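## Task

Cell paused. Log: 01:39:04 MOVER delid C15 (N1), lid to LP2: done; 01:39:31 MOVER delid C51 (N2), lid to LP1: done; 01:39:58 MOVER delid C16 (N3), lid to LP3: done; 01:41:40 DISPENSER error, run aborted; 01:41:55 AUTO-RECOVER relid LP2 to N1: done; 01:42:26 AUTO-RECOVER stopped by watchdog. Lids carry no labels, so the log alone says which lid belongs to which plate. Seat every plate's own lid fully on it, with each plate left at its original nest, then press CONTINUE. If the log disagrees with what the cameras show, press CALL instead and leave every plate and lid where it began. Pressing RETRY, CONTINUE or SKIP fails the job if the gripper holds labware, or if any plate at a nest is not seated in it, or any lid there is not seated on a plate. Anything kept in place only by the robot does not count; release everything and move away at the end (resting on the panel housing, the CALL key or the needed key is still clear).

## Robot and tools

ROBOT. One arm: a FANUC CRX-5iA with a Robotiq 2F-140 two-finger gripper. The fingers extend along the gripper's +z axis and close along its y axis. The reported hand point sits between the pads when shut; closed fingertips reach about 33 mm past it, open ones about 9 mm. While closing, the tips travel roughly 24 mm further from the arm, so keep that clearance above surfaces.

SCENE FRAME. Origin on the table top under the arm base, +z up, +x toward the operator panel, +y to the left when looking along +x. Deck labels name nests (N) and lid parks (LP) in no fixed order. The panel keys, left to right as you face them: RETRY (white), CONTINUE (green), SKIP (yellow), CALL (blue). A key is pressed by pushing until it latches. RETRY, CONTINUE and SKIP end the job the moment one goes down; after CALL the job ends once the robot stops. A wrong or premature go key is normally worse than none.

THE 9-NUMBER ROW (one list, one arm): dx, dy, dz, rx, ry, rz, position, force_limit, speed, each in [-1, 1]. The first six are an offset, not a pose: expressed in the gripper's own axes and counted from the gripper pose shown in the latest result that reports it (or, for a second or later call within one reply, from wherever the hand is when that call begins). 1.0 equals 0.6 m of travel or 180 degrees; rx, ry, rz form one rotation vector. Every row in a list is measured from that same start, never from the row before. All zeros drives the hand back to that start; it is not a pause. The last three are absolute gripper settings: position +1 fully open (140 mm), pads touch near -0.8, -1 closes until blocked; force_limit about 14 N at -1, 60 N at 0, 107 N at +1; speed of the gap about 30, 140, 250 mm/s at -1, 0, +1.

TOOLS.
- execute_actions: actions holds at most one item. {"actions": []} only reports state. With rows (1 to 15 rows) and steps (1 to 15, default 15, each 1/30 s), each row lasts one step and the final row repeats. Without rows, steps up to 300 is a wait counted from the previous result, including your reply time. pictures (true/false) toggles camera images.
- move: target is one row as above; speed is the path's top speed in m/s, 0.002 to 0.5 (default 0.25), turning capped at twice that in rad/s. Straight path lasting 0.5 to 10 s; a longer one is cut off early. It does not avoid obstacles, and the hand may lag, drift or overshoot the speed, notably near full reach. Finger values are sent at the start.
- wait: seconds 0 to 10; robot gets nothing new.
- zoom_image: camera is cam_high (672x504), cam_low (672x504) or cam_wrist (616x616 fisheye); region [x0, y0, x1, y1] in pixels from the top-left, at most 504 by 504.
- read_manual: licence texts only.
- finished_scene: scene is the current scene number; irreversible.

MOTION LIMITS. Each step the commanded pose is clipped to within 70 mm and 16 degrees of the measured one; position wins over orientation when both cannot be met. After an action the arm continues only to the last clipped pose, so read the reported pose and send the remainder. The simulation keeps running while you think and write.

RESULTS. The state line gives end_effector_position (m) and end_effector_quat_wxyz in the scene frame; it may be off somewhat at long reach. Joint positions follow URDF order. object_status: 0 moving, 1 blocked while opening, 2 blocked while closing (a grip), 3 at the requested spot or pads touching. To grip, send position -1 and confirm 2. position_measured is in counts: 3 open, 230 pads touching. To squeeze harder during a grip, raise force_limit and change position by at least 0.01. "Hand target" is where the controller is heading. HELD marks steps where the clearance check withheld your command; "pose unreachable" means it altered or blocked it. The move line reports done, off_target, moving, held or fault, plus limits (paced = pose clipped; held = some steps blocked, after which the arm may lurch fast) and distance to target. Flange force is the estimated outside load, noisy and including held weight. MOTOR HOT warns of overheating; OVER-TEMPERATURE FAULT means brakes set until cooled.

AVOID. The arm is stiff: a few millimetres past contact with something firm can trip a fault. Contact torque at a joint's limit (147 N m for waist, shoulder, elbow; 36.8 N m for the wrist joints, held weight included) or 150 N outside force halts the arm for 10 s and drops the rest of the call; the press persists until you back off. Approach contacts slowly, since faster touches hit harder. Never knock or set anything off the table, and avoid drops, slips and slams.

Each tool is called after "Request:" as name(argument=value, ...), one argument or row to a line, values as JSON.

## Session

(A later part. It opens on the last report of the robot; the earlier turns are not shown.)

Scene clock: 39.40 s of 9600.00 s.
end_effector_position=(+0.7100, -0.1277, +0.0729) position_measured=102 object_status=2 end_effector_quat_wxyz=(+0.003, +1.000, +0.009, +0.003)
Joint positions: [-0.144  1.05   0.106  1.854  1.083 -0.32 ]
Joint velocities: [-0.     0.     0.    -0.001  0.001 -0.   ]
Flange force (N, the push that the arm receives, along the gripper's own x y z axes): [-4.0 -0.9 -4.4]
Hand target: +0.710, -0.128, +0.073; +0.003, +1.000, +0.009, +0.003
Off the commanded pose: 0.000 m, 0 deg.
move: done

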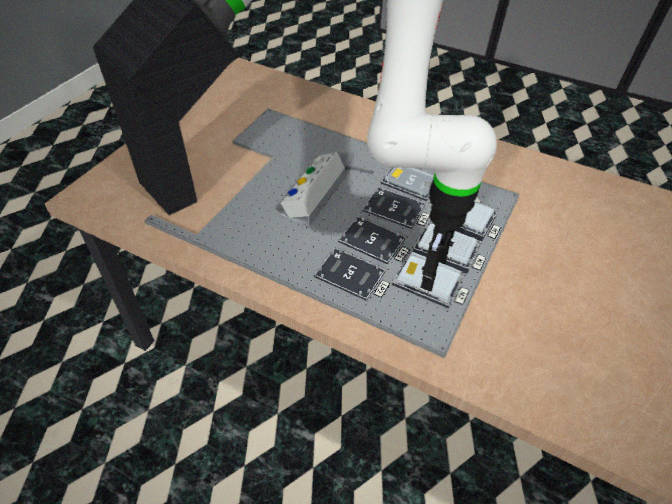

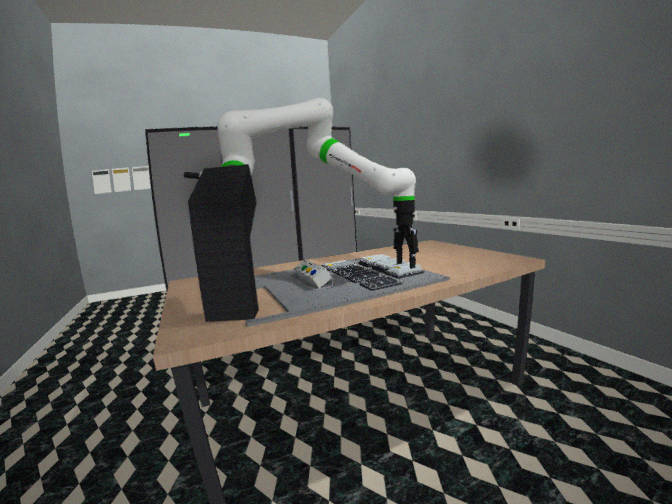

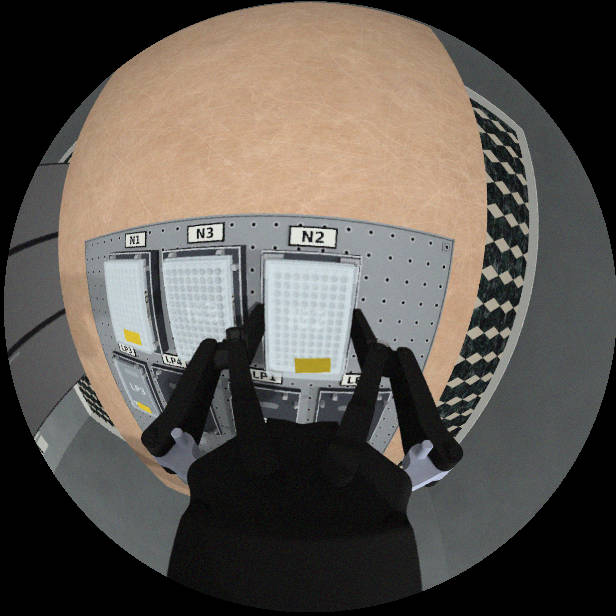

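Request:
move(
  target=[0,-0.001,0.008,0,0,0,-1,-0.6,-0.8],
  speed=0.008,
)

Request:
zoom_image(
  camera="cam_wrist",
  region=[210, 240, 390, 400],
)

Request:
zoom_image(
  camera="cam_wrist",
  region=[200, 270, 270, 340],
)

Scene clock: 41.87 s of 9600.00 s.
end_effector_position=(+0.7101, -0.1271, +0.0681) position_measured=102 object_status=2 end_effector_quat_wxyz=(+0.003, +1.000, +0.009, +0.003)
Joint positions: [-0.137  1.054  0.108  1.847  1.079 -0.319]
Joint velocities: [ 0.    -0.001  0.     0.    -0.001 -0.001]
Flange force (N, the push that the arm receives, along the gripper's own x y z axes): [-4.4 -0.2 -4.0]
Hand target: +0.710, -0.127, +0.068; +0.003, +1.000, +0.009, +0.003
Off the commanded pose: 0.000 m, 0 deg.
move: done

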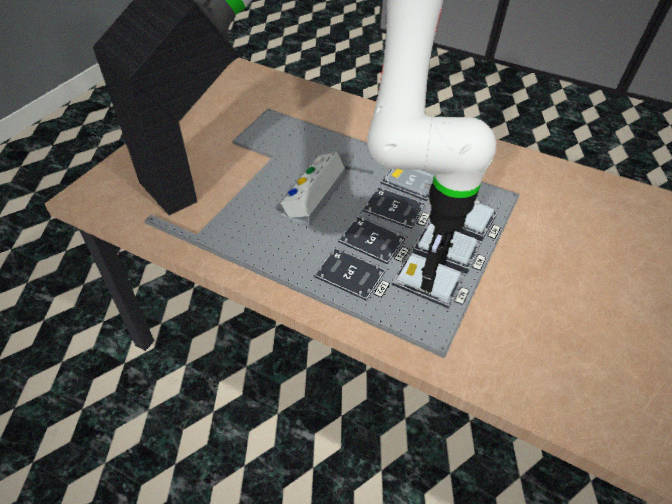

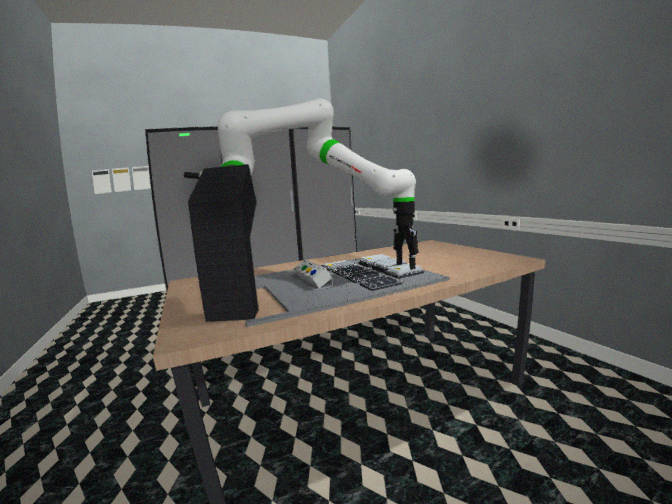

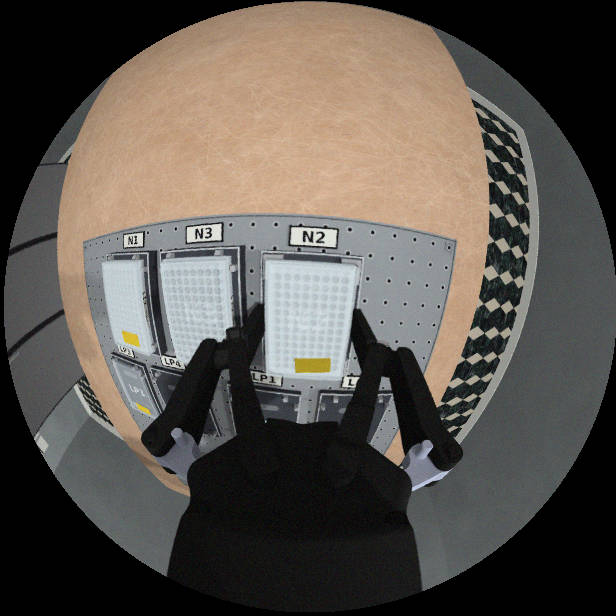

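Region (210, 240, 390, 400) of cam_wrist's 616x616 image, scaled by 2.800, with more detail than that image has.

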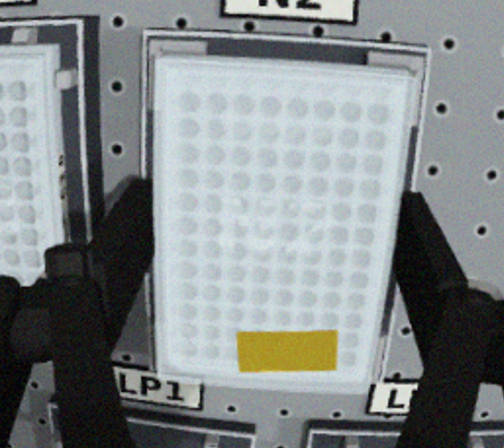

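Region (200, 270, 270, 340) of cam_wrist's 616x616 image, scaled by 7.200, with more detail than that image has.

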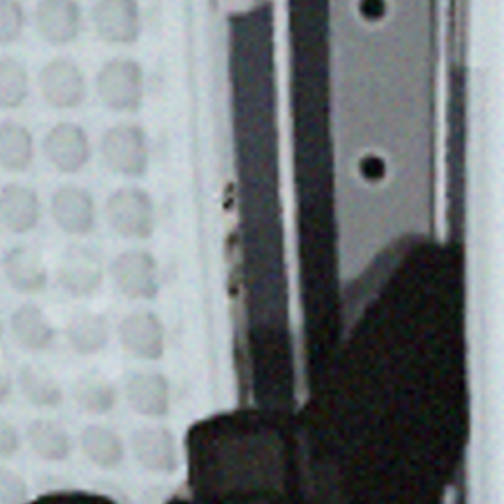

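Plausibly C16.

Request:
move(
  target=[0,0,0.005,0,0,0,-1,-0.6,-0.8],
  speed=0.008,
)

Request:
zoom_image(
  camera="cam_high",
  region=[380, 220, 500, 320],
)

Scene clock: 44.20 s of 9600.00 s.
end_effector_position=(+0.7101, -0.1272, +0.0652) position_measured=102 object_status=2 end_effector_quat_wxyz=(+0.003, +1.000, +0.009, +0.003)
Joint positions: [-0.133  1.057  0.109  1.843  1.076 -0.318]
Joint velocities: [ 0.     0.     0.     0.    -0.    -0.001]
Flange force (N, the push that the arm receives, along the gripper's own x y z axes): [-5.5 1.1 -8.1]
Hand target: +0.710, -0.127, +0.065; +0.003, +1.000, +0.009, +0.003
Off the commanded pose: 0.000 m, 0 deg.
move: done

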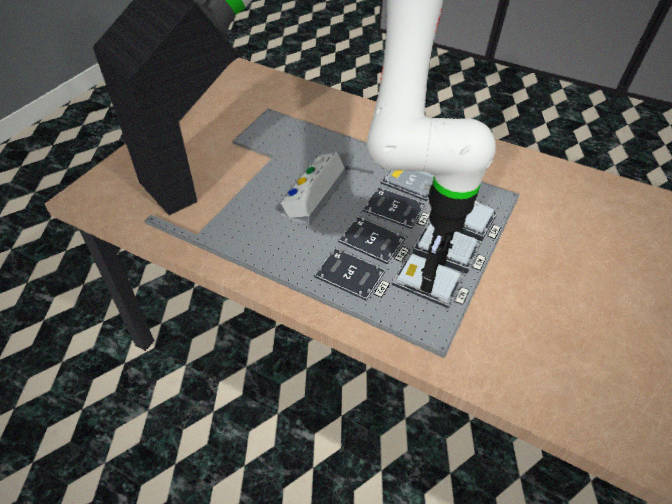

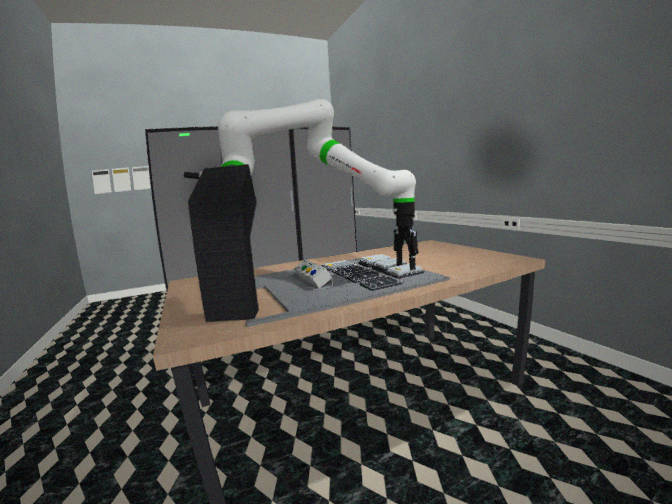

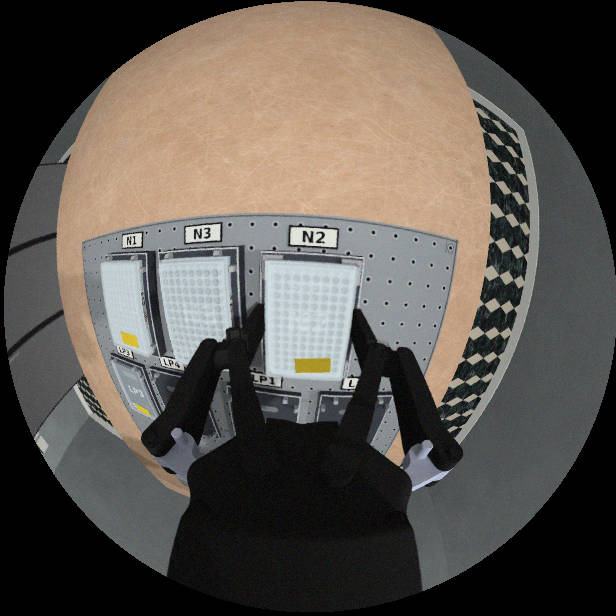

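Region (380, 220, 500, 320) of cam_high's 672x504 image, scaled by 4.200, with more detail than that image has.

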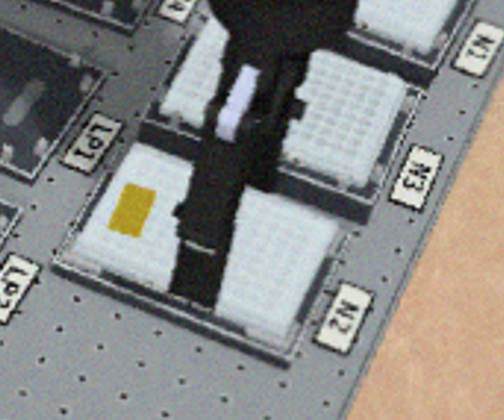

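Request:
move(
  target=[0,0,0,0,0,0,0.4,-0.6,-0.8],
)

Request:
move(
  target=[0,0,-0.07,0,0,0,0.4,-0.6,-0.8],
  speed=0.1,
)

Request:
move(
  target=[-0.29,-0.53,0.02,0,0,0,0.4,-0.6,-0.8],
)

Request:
zoom_image(
  camera="cam_high",
  region=[360, 140, 520, 320],
)

Scene clock: 46.80 s of 9600.00 s.
end_effector_position=(+0.7101, -0.1271, +0.0651) position_measured=78 object_status=3 end_effector_quat_wxyz=(+0.003, +1.000, +0.009, +0.003)
Joint positions: [-0.133  1.057  0.11   1.843  1.076 -0.318]
Joint velocities: [-0.     0.     0.    -0.001 -0.    -0.   ]
Flange force (N, the push that the arm receives, along the gripper's own x y z axes): [-3.1 0.9 -3.6]
Hand target: +0.710, -0.127, +0.065; +0.003, +1.000, +0.009, +0.003
Off the commanded pose: 0.000 m, 0 deg.
move: done

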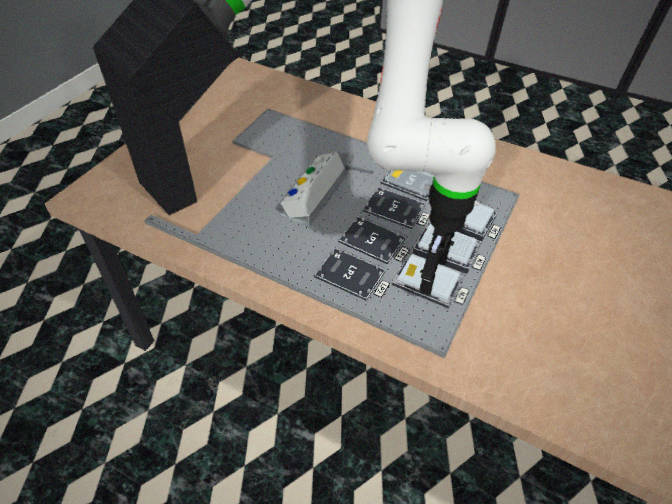

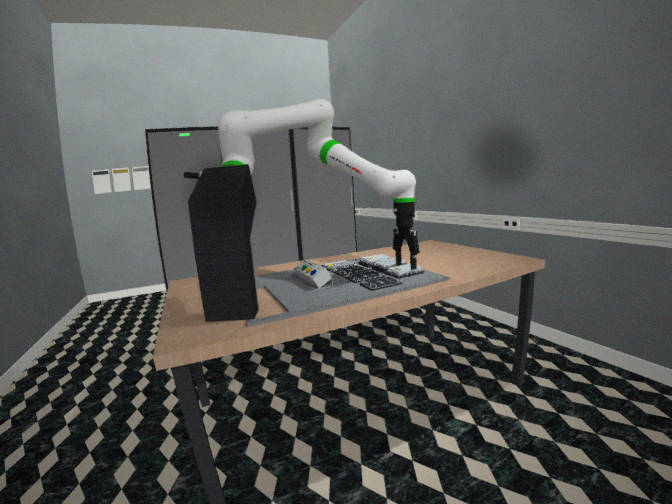

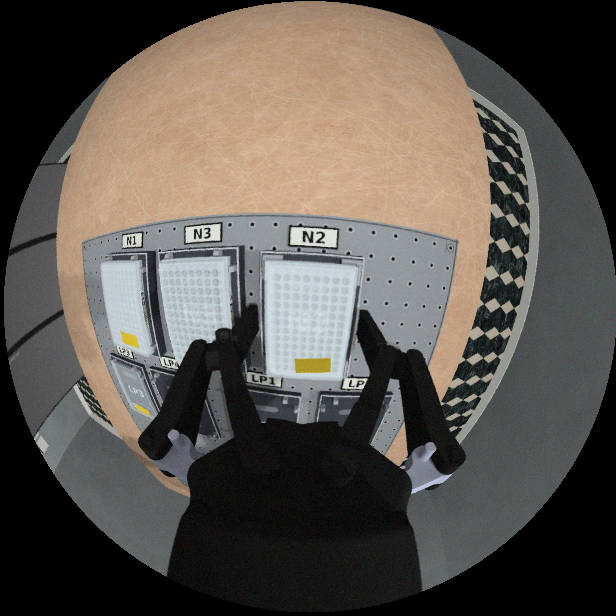

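Scene clock: 47.57 s of 9600.00 s.
end_effector_position=(+0.7099, -0.1270, +0.1071) position_measured=78 object_status=3 end_effector_quat_wxyz=(+0.003, +1.000, +0.009, +0.003)
Joint positions: [-0.193  1.014  0.088  1.897  1.116 -0.33 ]
Joint velocities: [-0.    -0.001  0.     0.001  0.001 -0.002]
Flange force (N, the push that the arm receives, along the gripper's own x y z axes): [-4.5 -0.4 -3.4]
Hand target: +0.710, -0.127, +0.107; +0.003, +1.000, +0.009, +0.003
Off the commanded pose: 0.000 m, 0 deg.
move: done

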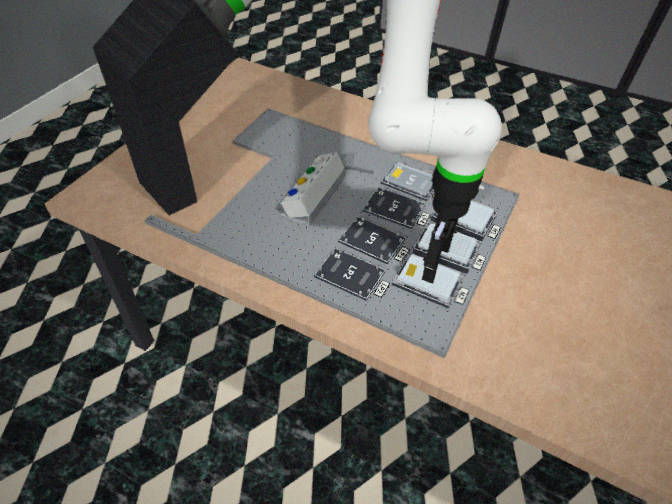

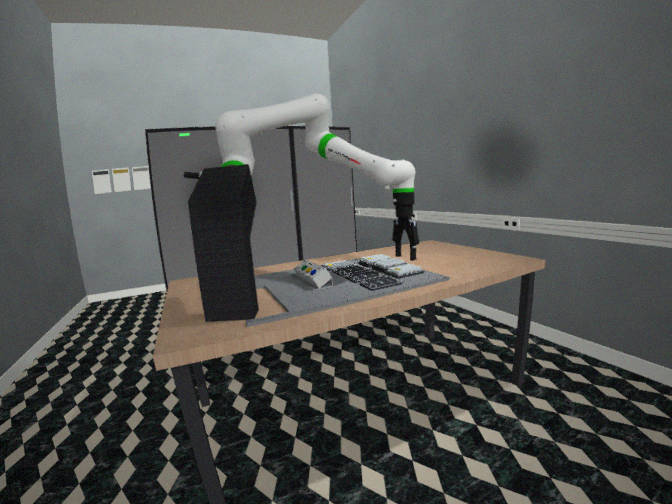

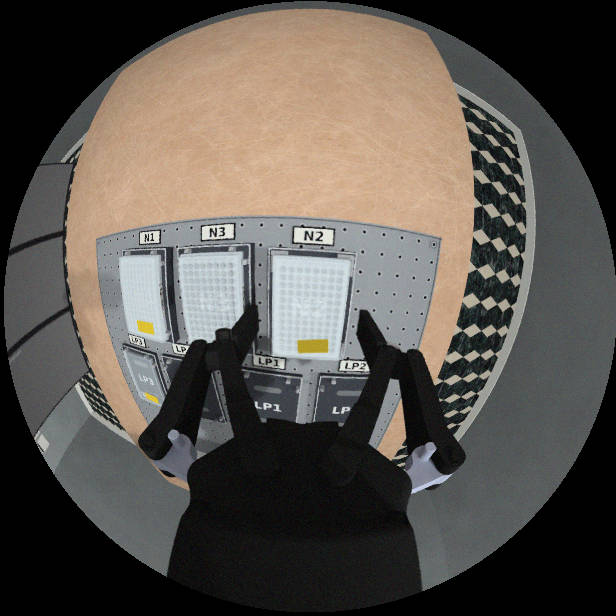

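Scene clock: 49.47 s of 9600.00 s.
end_effector_position=(+0.5291, +0.1872, +0.0931) position_measured=78 object_status=3 end_effector_quat_wxyz=(+0.003, +1.000, +0.009, +0.003)
Joint positions: [ 0.195  0.244 -0.683  1.612  0.888 -0.379]
Joint velocities: [ 0.001 -0.001 -0.    -0.001 -0.001 -0.001]
Flange force (N, the push that the arm receives, along the gripper's own x y z axes): [-1.2 3.0 -3.3]
Hand target: +0.529, +0.187, +0.093; +0.003, +1.000, +0.009, +0.003
Off the commanded pose: 0.001 m, 0 deg.
move: done

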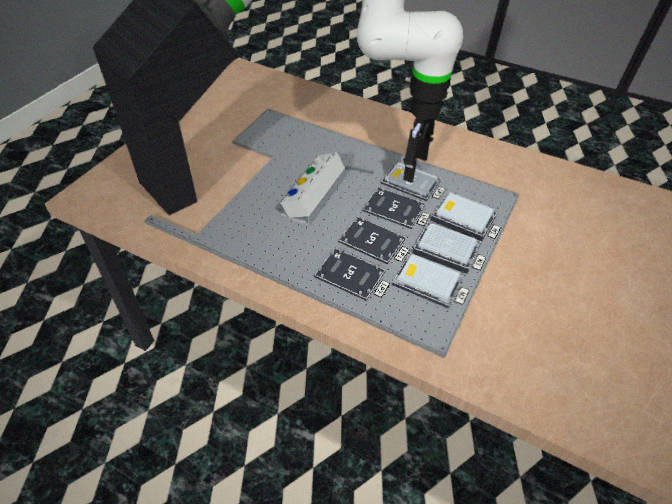

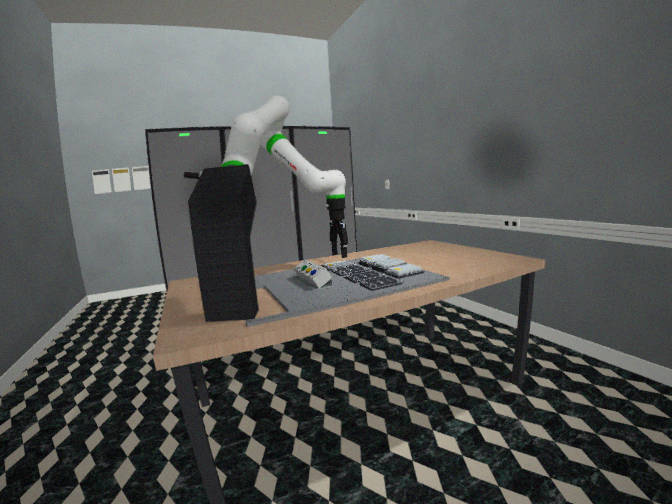

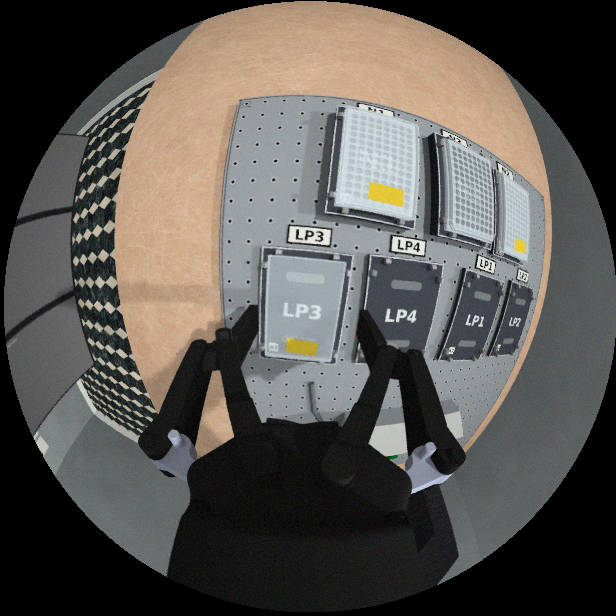

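Region (360, 140, 520, 320) of cam_high's 672x504 image, scaled by 2.800, with more detail than that image has.

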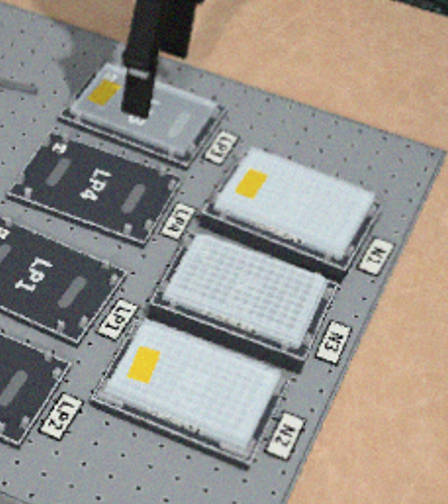

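Request:
move(
  target=[0,-0.011,0.052,0,0,0.008,0.4,-0.6,-0.8],
  speed=0.05,
)

Request:
zoom_image(
  camera="cam_wrist",
  region=[210, 230, 410, 400],
)

Request:
zoom_image(
  camera="cam_high",
  region=[360, 130, 480, 230],
)

Scene clock: 51.90 s of 9600.00 s.
end_effector_position=(+0.5291, +0.1937, +0.0618) position_measured=78 object_status=3 end_effector_quat_wxyz=(+0.003, +1.000, -0.003, +0.003)
Joint positions: [ 0.278  0.285 -0.661  1.529  0.839 -0.379]
Joint velocities: [ 0.     0.     0.    -0.    -0.001 -0.001]
Flange force (N, the push that the arm receives, along the gripper's own x y z axes): [-2.2 2.2 -4.7]
Hand target: +0.529, +0.194, +0.062; +0.003, +1.000, -0.003, +0.003
Off the commanded pose: 0.000 m, 0 deg.
move: done

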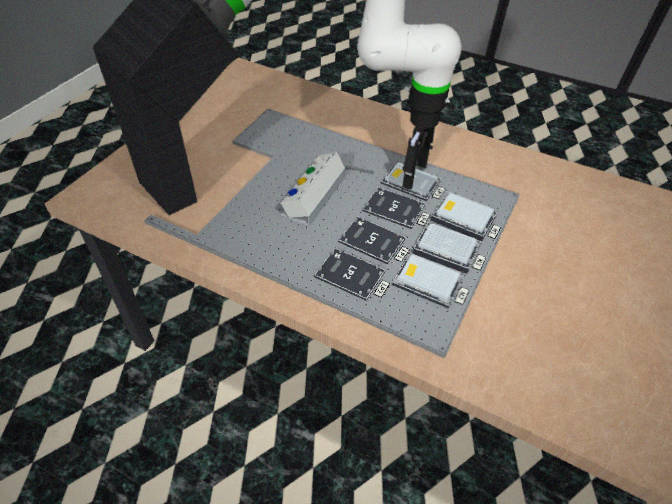

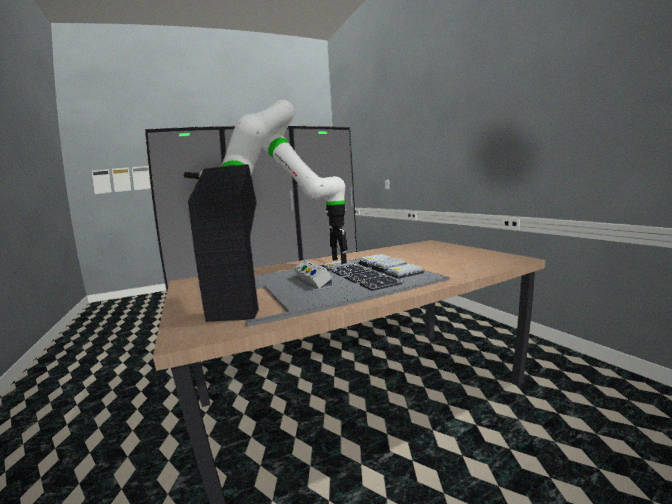

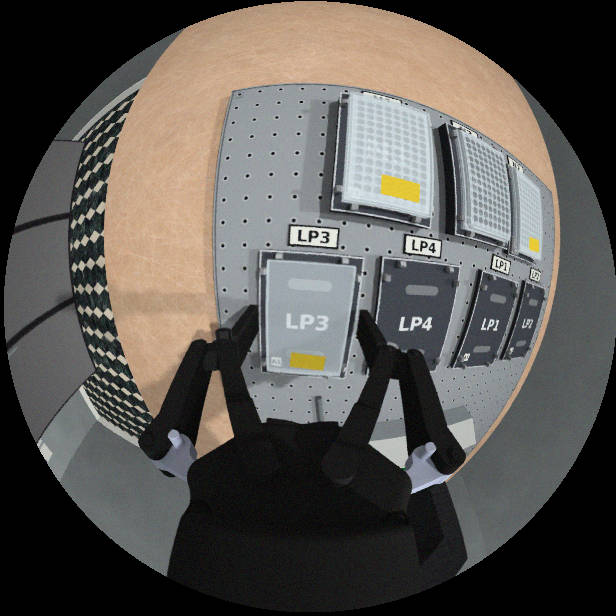

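Region (210, 230, 410, 400) of cam_wrist's 616x616 image, scaled by 2.520, with more detail than that image has; it fills the top 428 rows of this view, and the rest is white.

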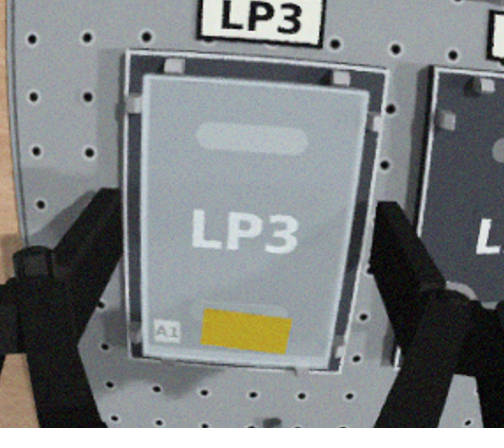

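Region (360, 130, 480, 230) of cam_high's 672x504 image, scaled by 4.200, with more detail than that image has.

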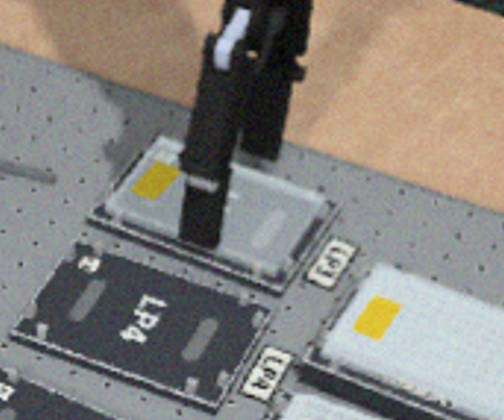

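Request:
move(
  target=[0,0.001,0.0125,0,0,0,0.4,-0.6,-0.8],
  speed=0.02,
)

Request:
move(
  target=[0,0,0,0,0,0,-1,-0.6,-0.8],
)

Request:
move(
  target=[0,0,-0.08,0,0,0,-1,-0.6,-0.8],
  speed=0.08,
)

Request:
move(
  target=[0.3,0.33,0.01,0,0,0,-1,-0.6,-0.8],
  speed=0.2,
)

Request:
zoom_image(
  camera="cam_wrist",
  region=[210, 230, 410, 400],
)

Scene clock: 54.80 s of 9600.00 s.
end_effector_position=(+0.5291, +0.1931, +0.0544) position_measured=78 object_status=3 end_effector_quat_wxyz=(+0.003, +1.000, -0.003, +0.003)
Joint positions: [ 0.294  0.298 -0.655  1.508  0.83  -0.368]
Joint velocities: [ 0.     0.    -0.    -0.    -0.001  0.   ]
Flange force (N, the push that the arm receives, along the gripper's own x y z axes): [-0.5 2.2 -4.8]
Hand target: +0.529, +0.193, +0.054; +0.003, +1.000, -0.003, +0.003
Off the commanded pose: 0.000 m, 0 deg.
move: done

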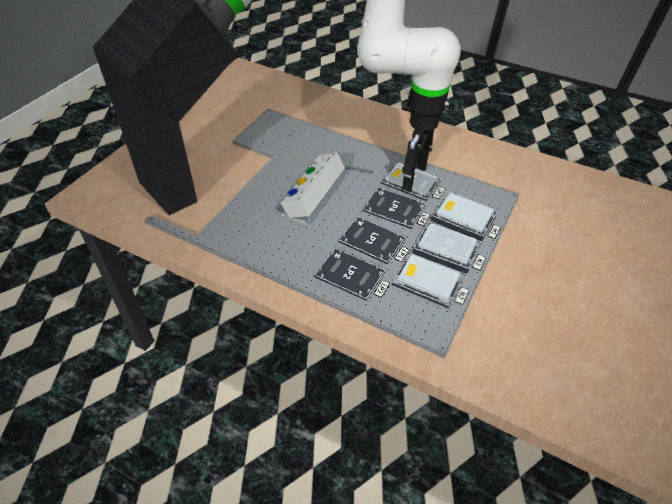

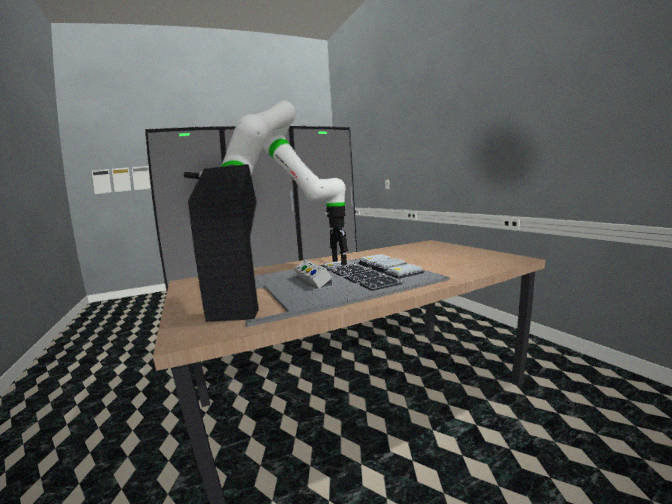

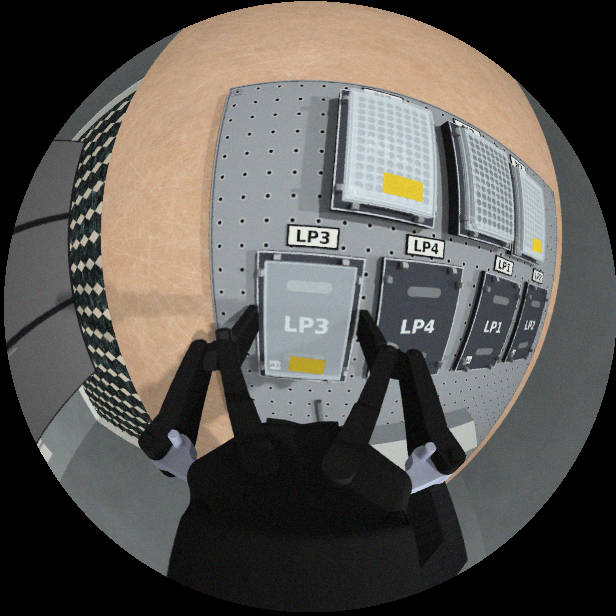

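Scene clock: 55.30 s of 9600.00 s.
end_effector_position=(+0.5292, +0.1932, +0.0544) position_measured=102 object_status=0 end_effector_quat_wxyz=(+0.003, +1.000, -0.003, +0.004)
Joint positions: [ 0.294  0.298 -0.655  1.508  0.83  -0.368]
Joint velocities: [-0.     0.002  0.     0.     0.    -0.001]
Flange force (N, the push that the arm receives, along the gripper's own x y z axes): [-11.9 -11.1 -35.2]
Hand target: +0.529, +0.193, +0.054; +0.003, +1.000, -0.003, +0.003
Off the commanded pose: 0.000 m, 0 deg.
move: done

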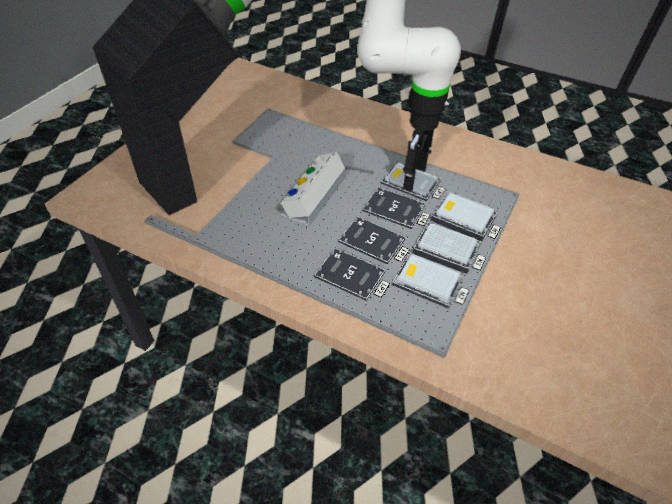

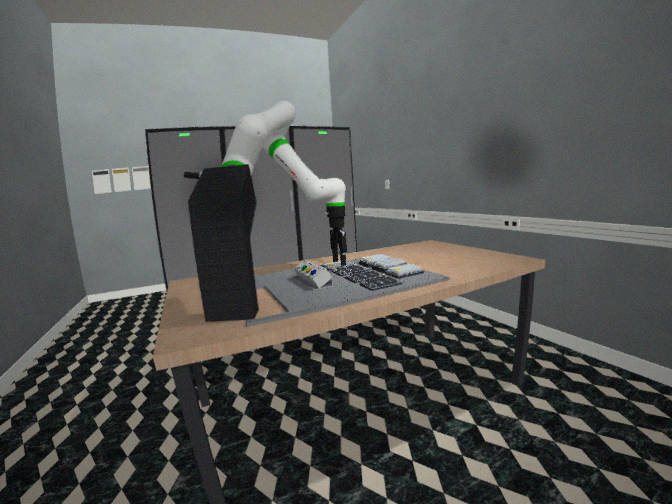

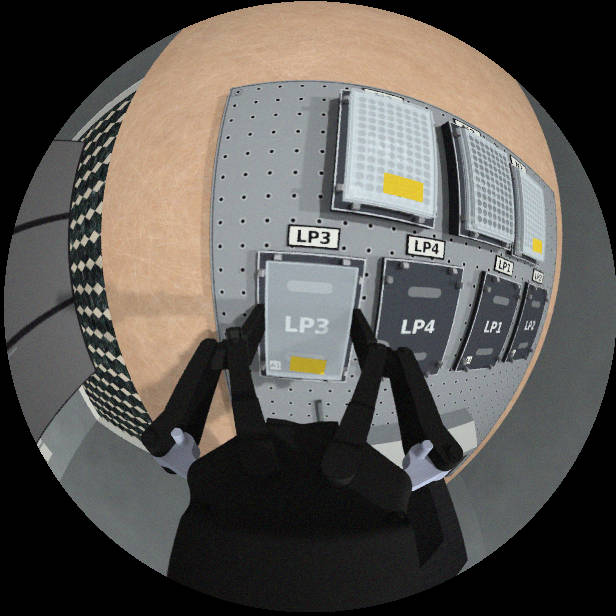

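Scene clock: 56.20 s of 9600.00 s.
end_effector_position=(+0.5289, +0.1933, +0.1023) position_measured=102 object_status=2 end_effector_quat_wxyz=(+0.003, +1.000, -0.003, +0.004)
Joint positions: [ 0.179  0.22  -0.686  1.64   0.899 -0.429]
Joint velocities: [-0.001 -0.001 -0.     0.001  0.    -0.001]
Flange force (N, the push that the arm receives, along the gripper's own x y z axes): [-2.9 1.9 -3.1]
Hand target: +0.529, +0.193, +0.102; +0.003, +1.000, -0.003, +0.004
Off the commanded pose: 0.000 m, 0 deg.
move: done

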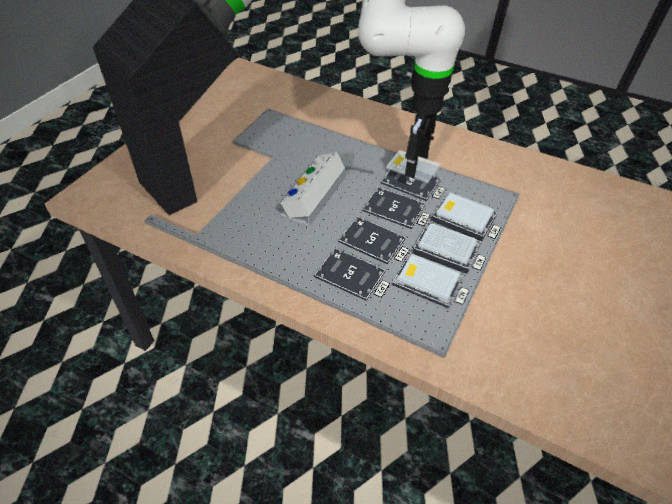

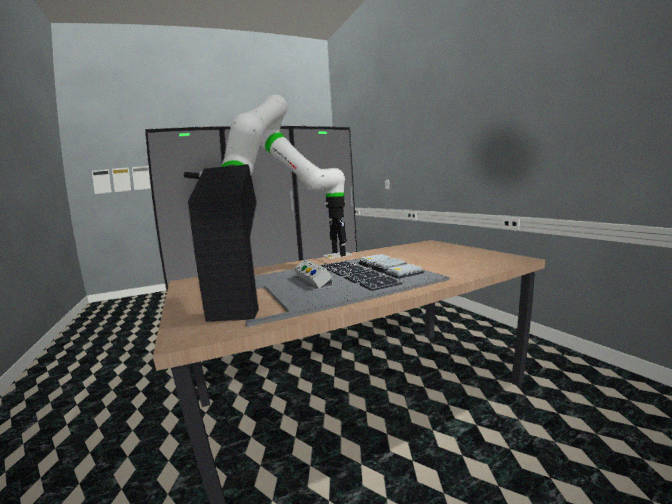

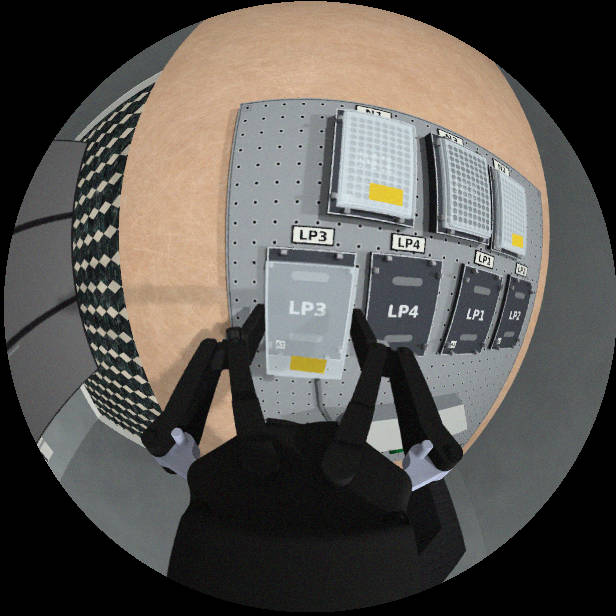

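Scene clock: 57.97 s of 9600.00 s.
end_effector_position=(+0.7083, -0.0053, +0.0980) position_measured=102 object_status=2 end_effector_quat_wxyz=(+0.003, +1.000, -0.003, +0.004)
Joint positions: [-0.082  0.802 -0.064  1.851  1.068 -0.442]
Joint velocities: [ 0.     0.002  0.001  0.001  0.001 -0.   ]
Flange force (N, the push that the arm receives, along the gripper's own x y z axes): [-3.3 0.0 -2.9]
Hand target: +0.708, -0.005, +0.098; +0.003, +1.000, -0.003, +0.004
Off the commanded pose: 0.001 m, 0 deg.
move: done

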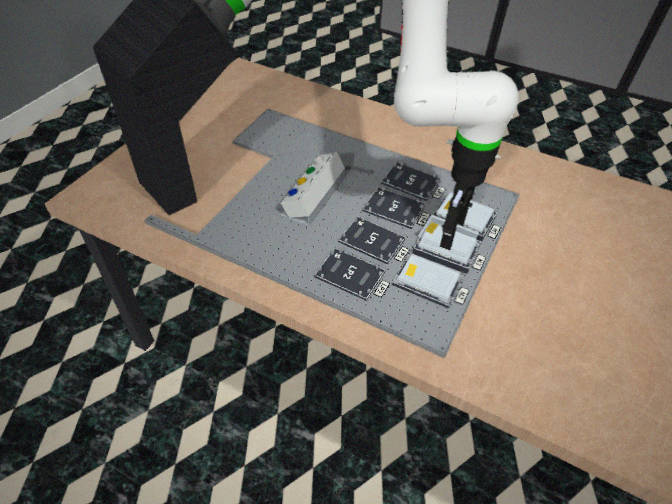

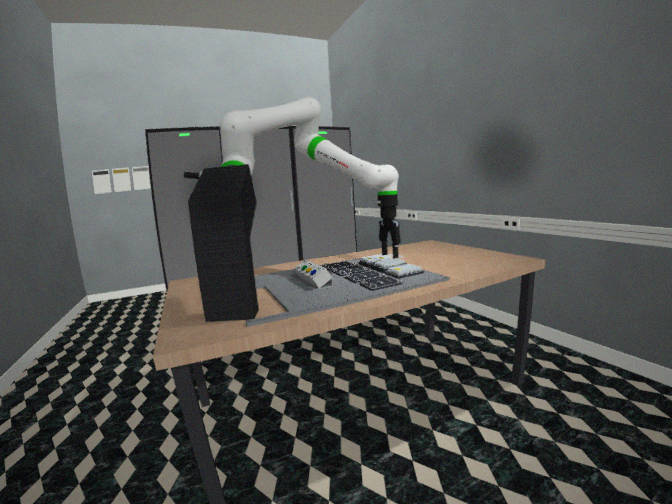

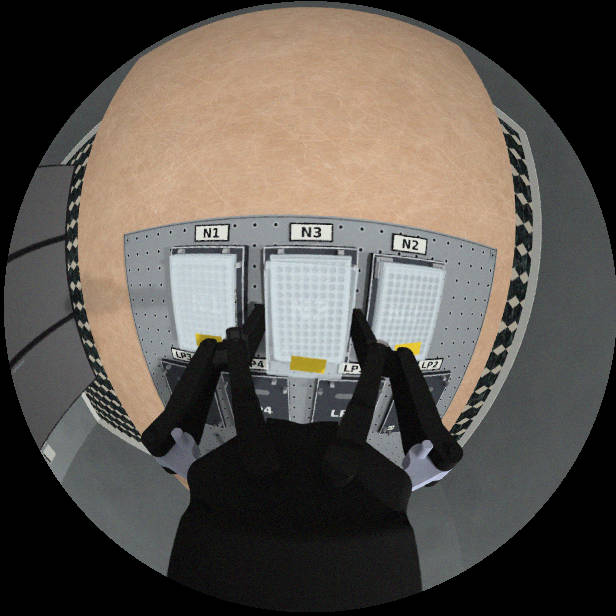

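Region (210, 230, 410, 400) of cam_wrist's 616x616 image, scaled by 2.520, with more detail than that image has; it fills the top 428 rows of this view, and the rest is white.

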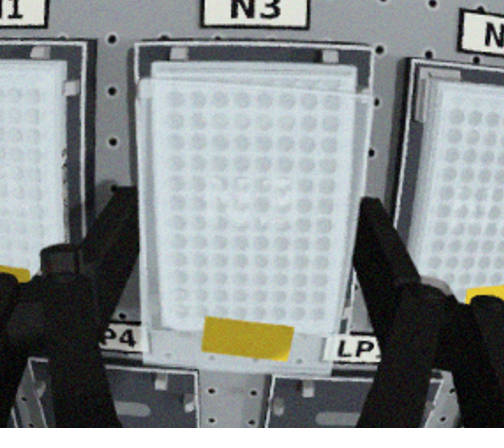

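Request:
move(
  target=[0.006,0,0.022,0,0,-0.013,-1,-0.6,-0.8],
  speed=0.03,
)

Request:
zoom_image(
  camera="cam_wrist",
  region=[210, 240, 390, 400],
)

Scene clock: 60.13 s of 9600.00 s.
end_effector_position=(+0.7120, -0.0054, +0.0848) position_measured=102 object_status=2 end_effector_quat_wxyz=(+0.003, +1.000, +0.017, +0.004)
Joint positions: [-0.063  0.822 -0.044  1.838  1.056 -0.405]
Joint velocities: [ 0.     0.     0.    -0.    -0.002  0.   ]
Flange force (N, the push that the arm receives, along the gripper's own x y z axes): [0.9 1.9 -3.3]
Hand target: +0.712, -0.005, +0.085; +0.003, +1.000, +0.017, +0.004
Off the commanded pose: 0.000 m, 0 deg.
move: done

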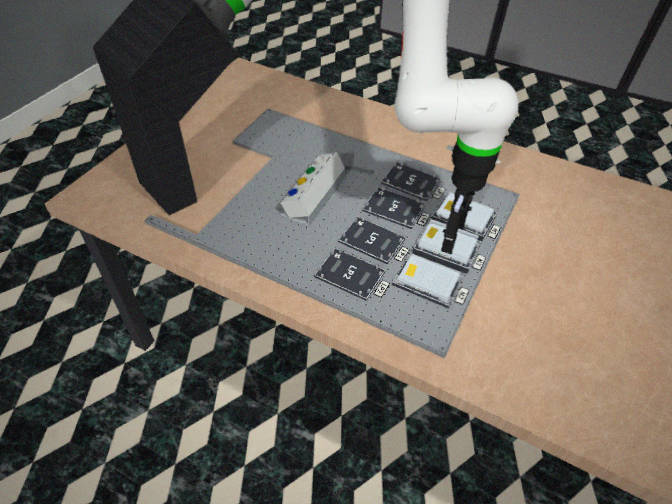

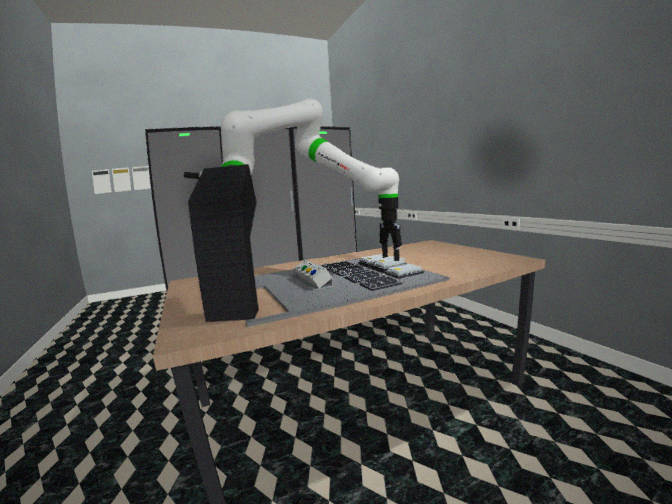

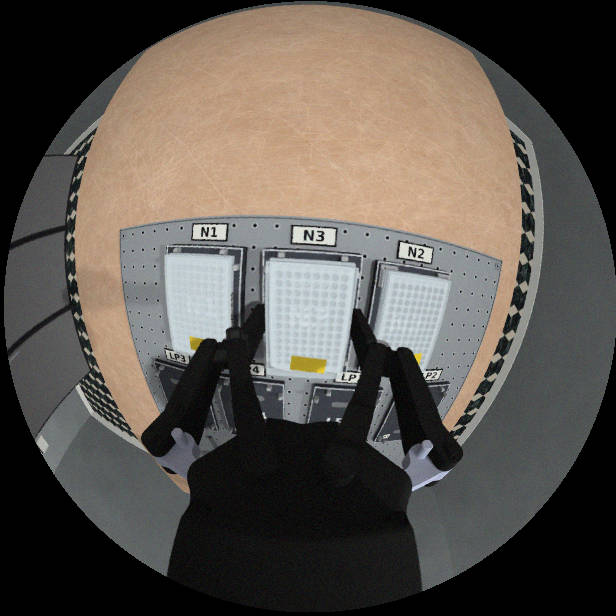

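Region (210, 240, 390, 400) of cam_wrist's 616x616 image, scaled by 2.800, with more detail than that image has.

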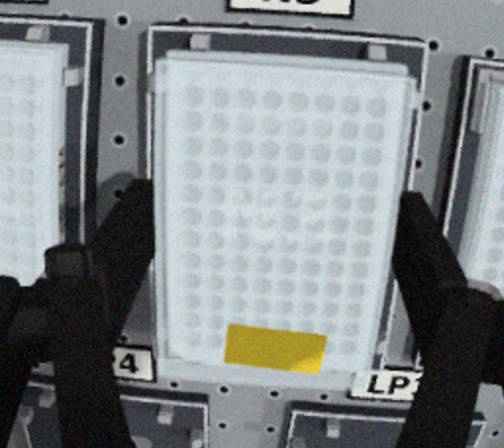

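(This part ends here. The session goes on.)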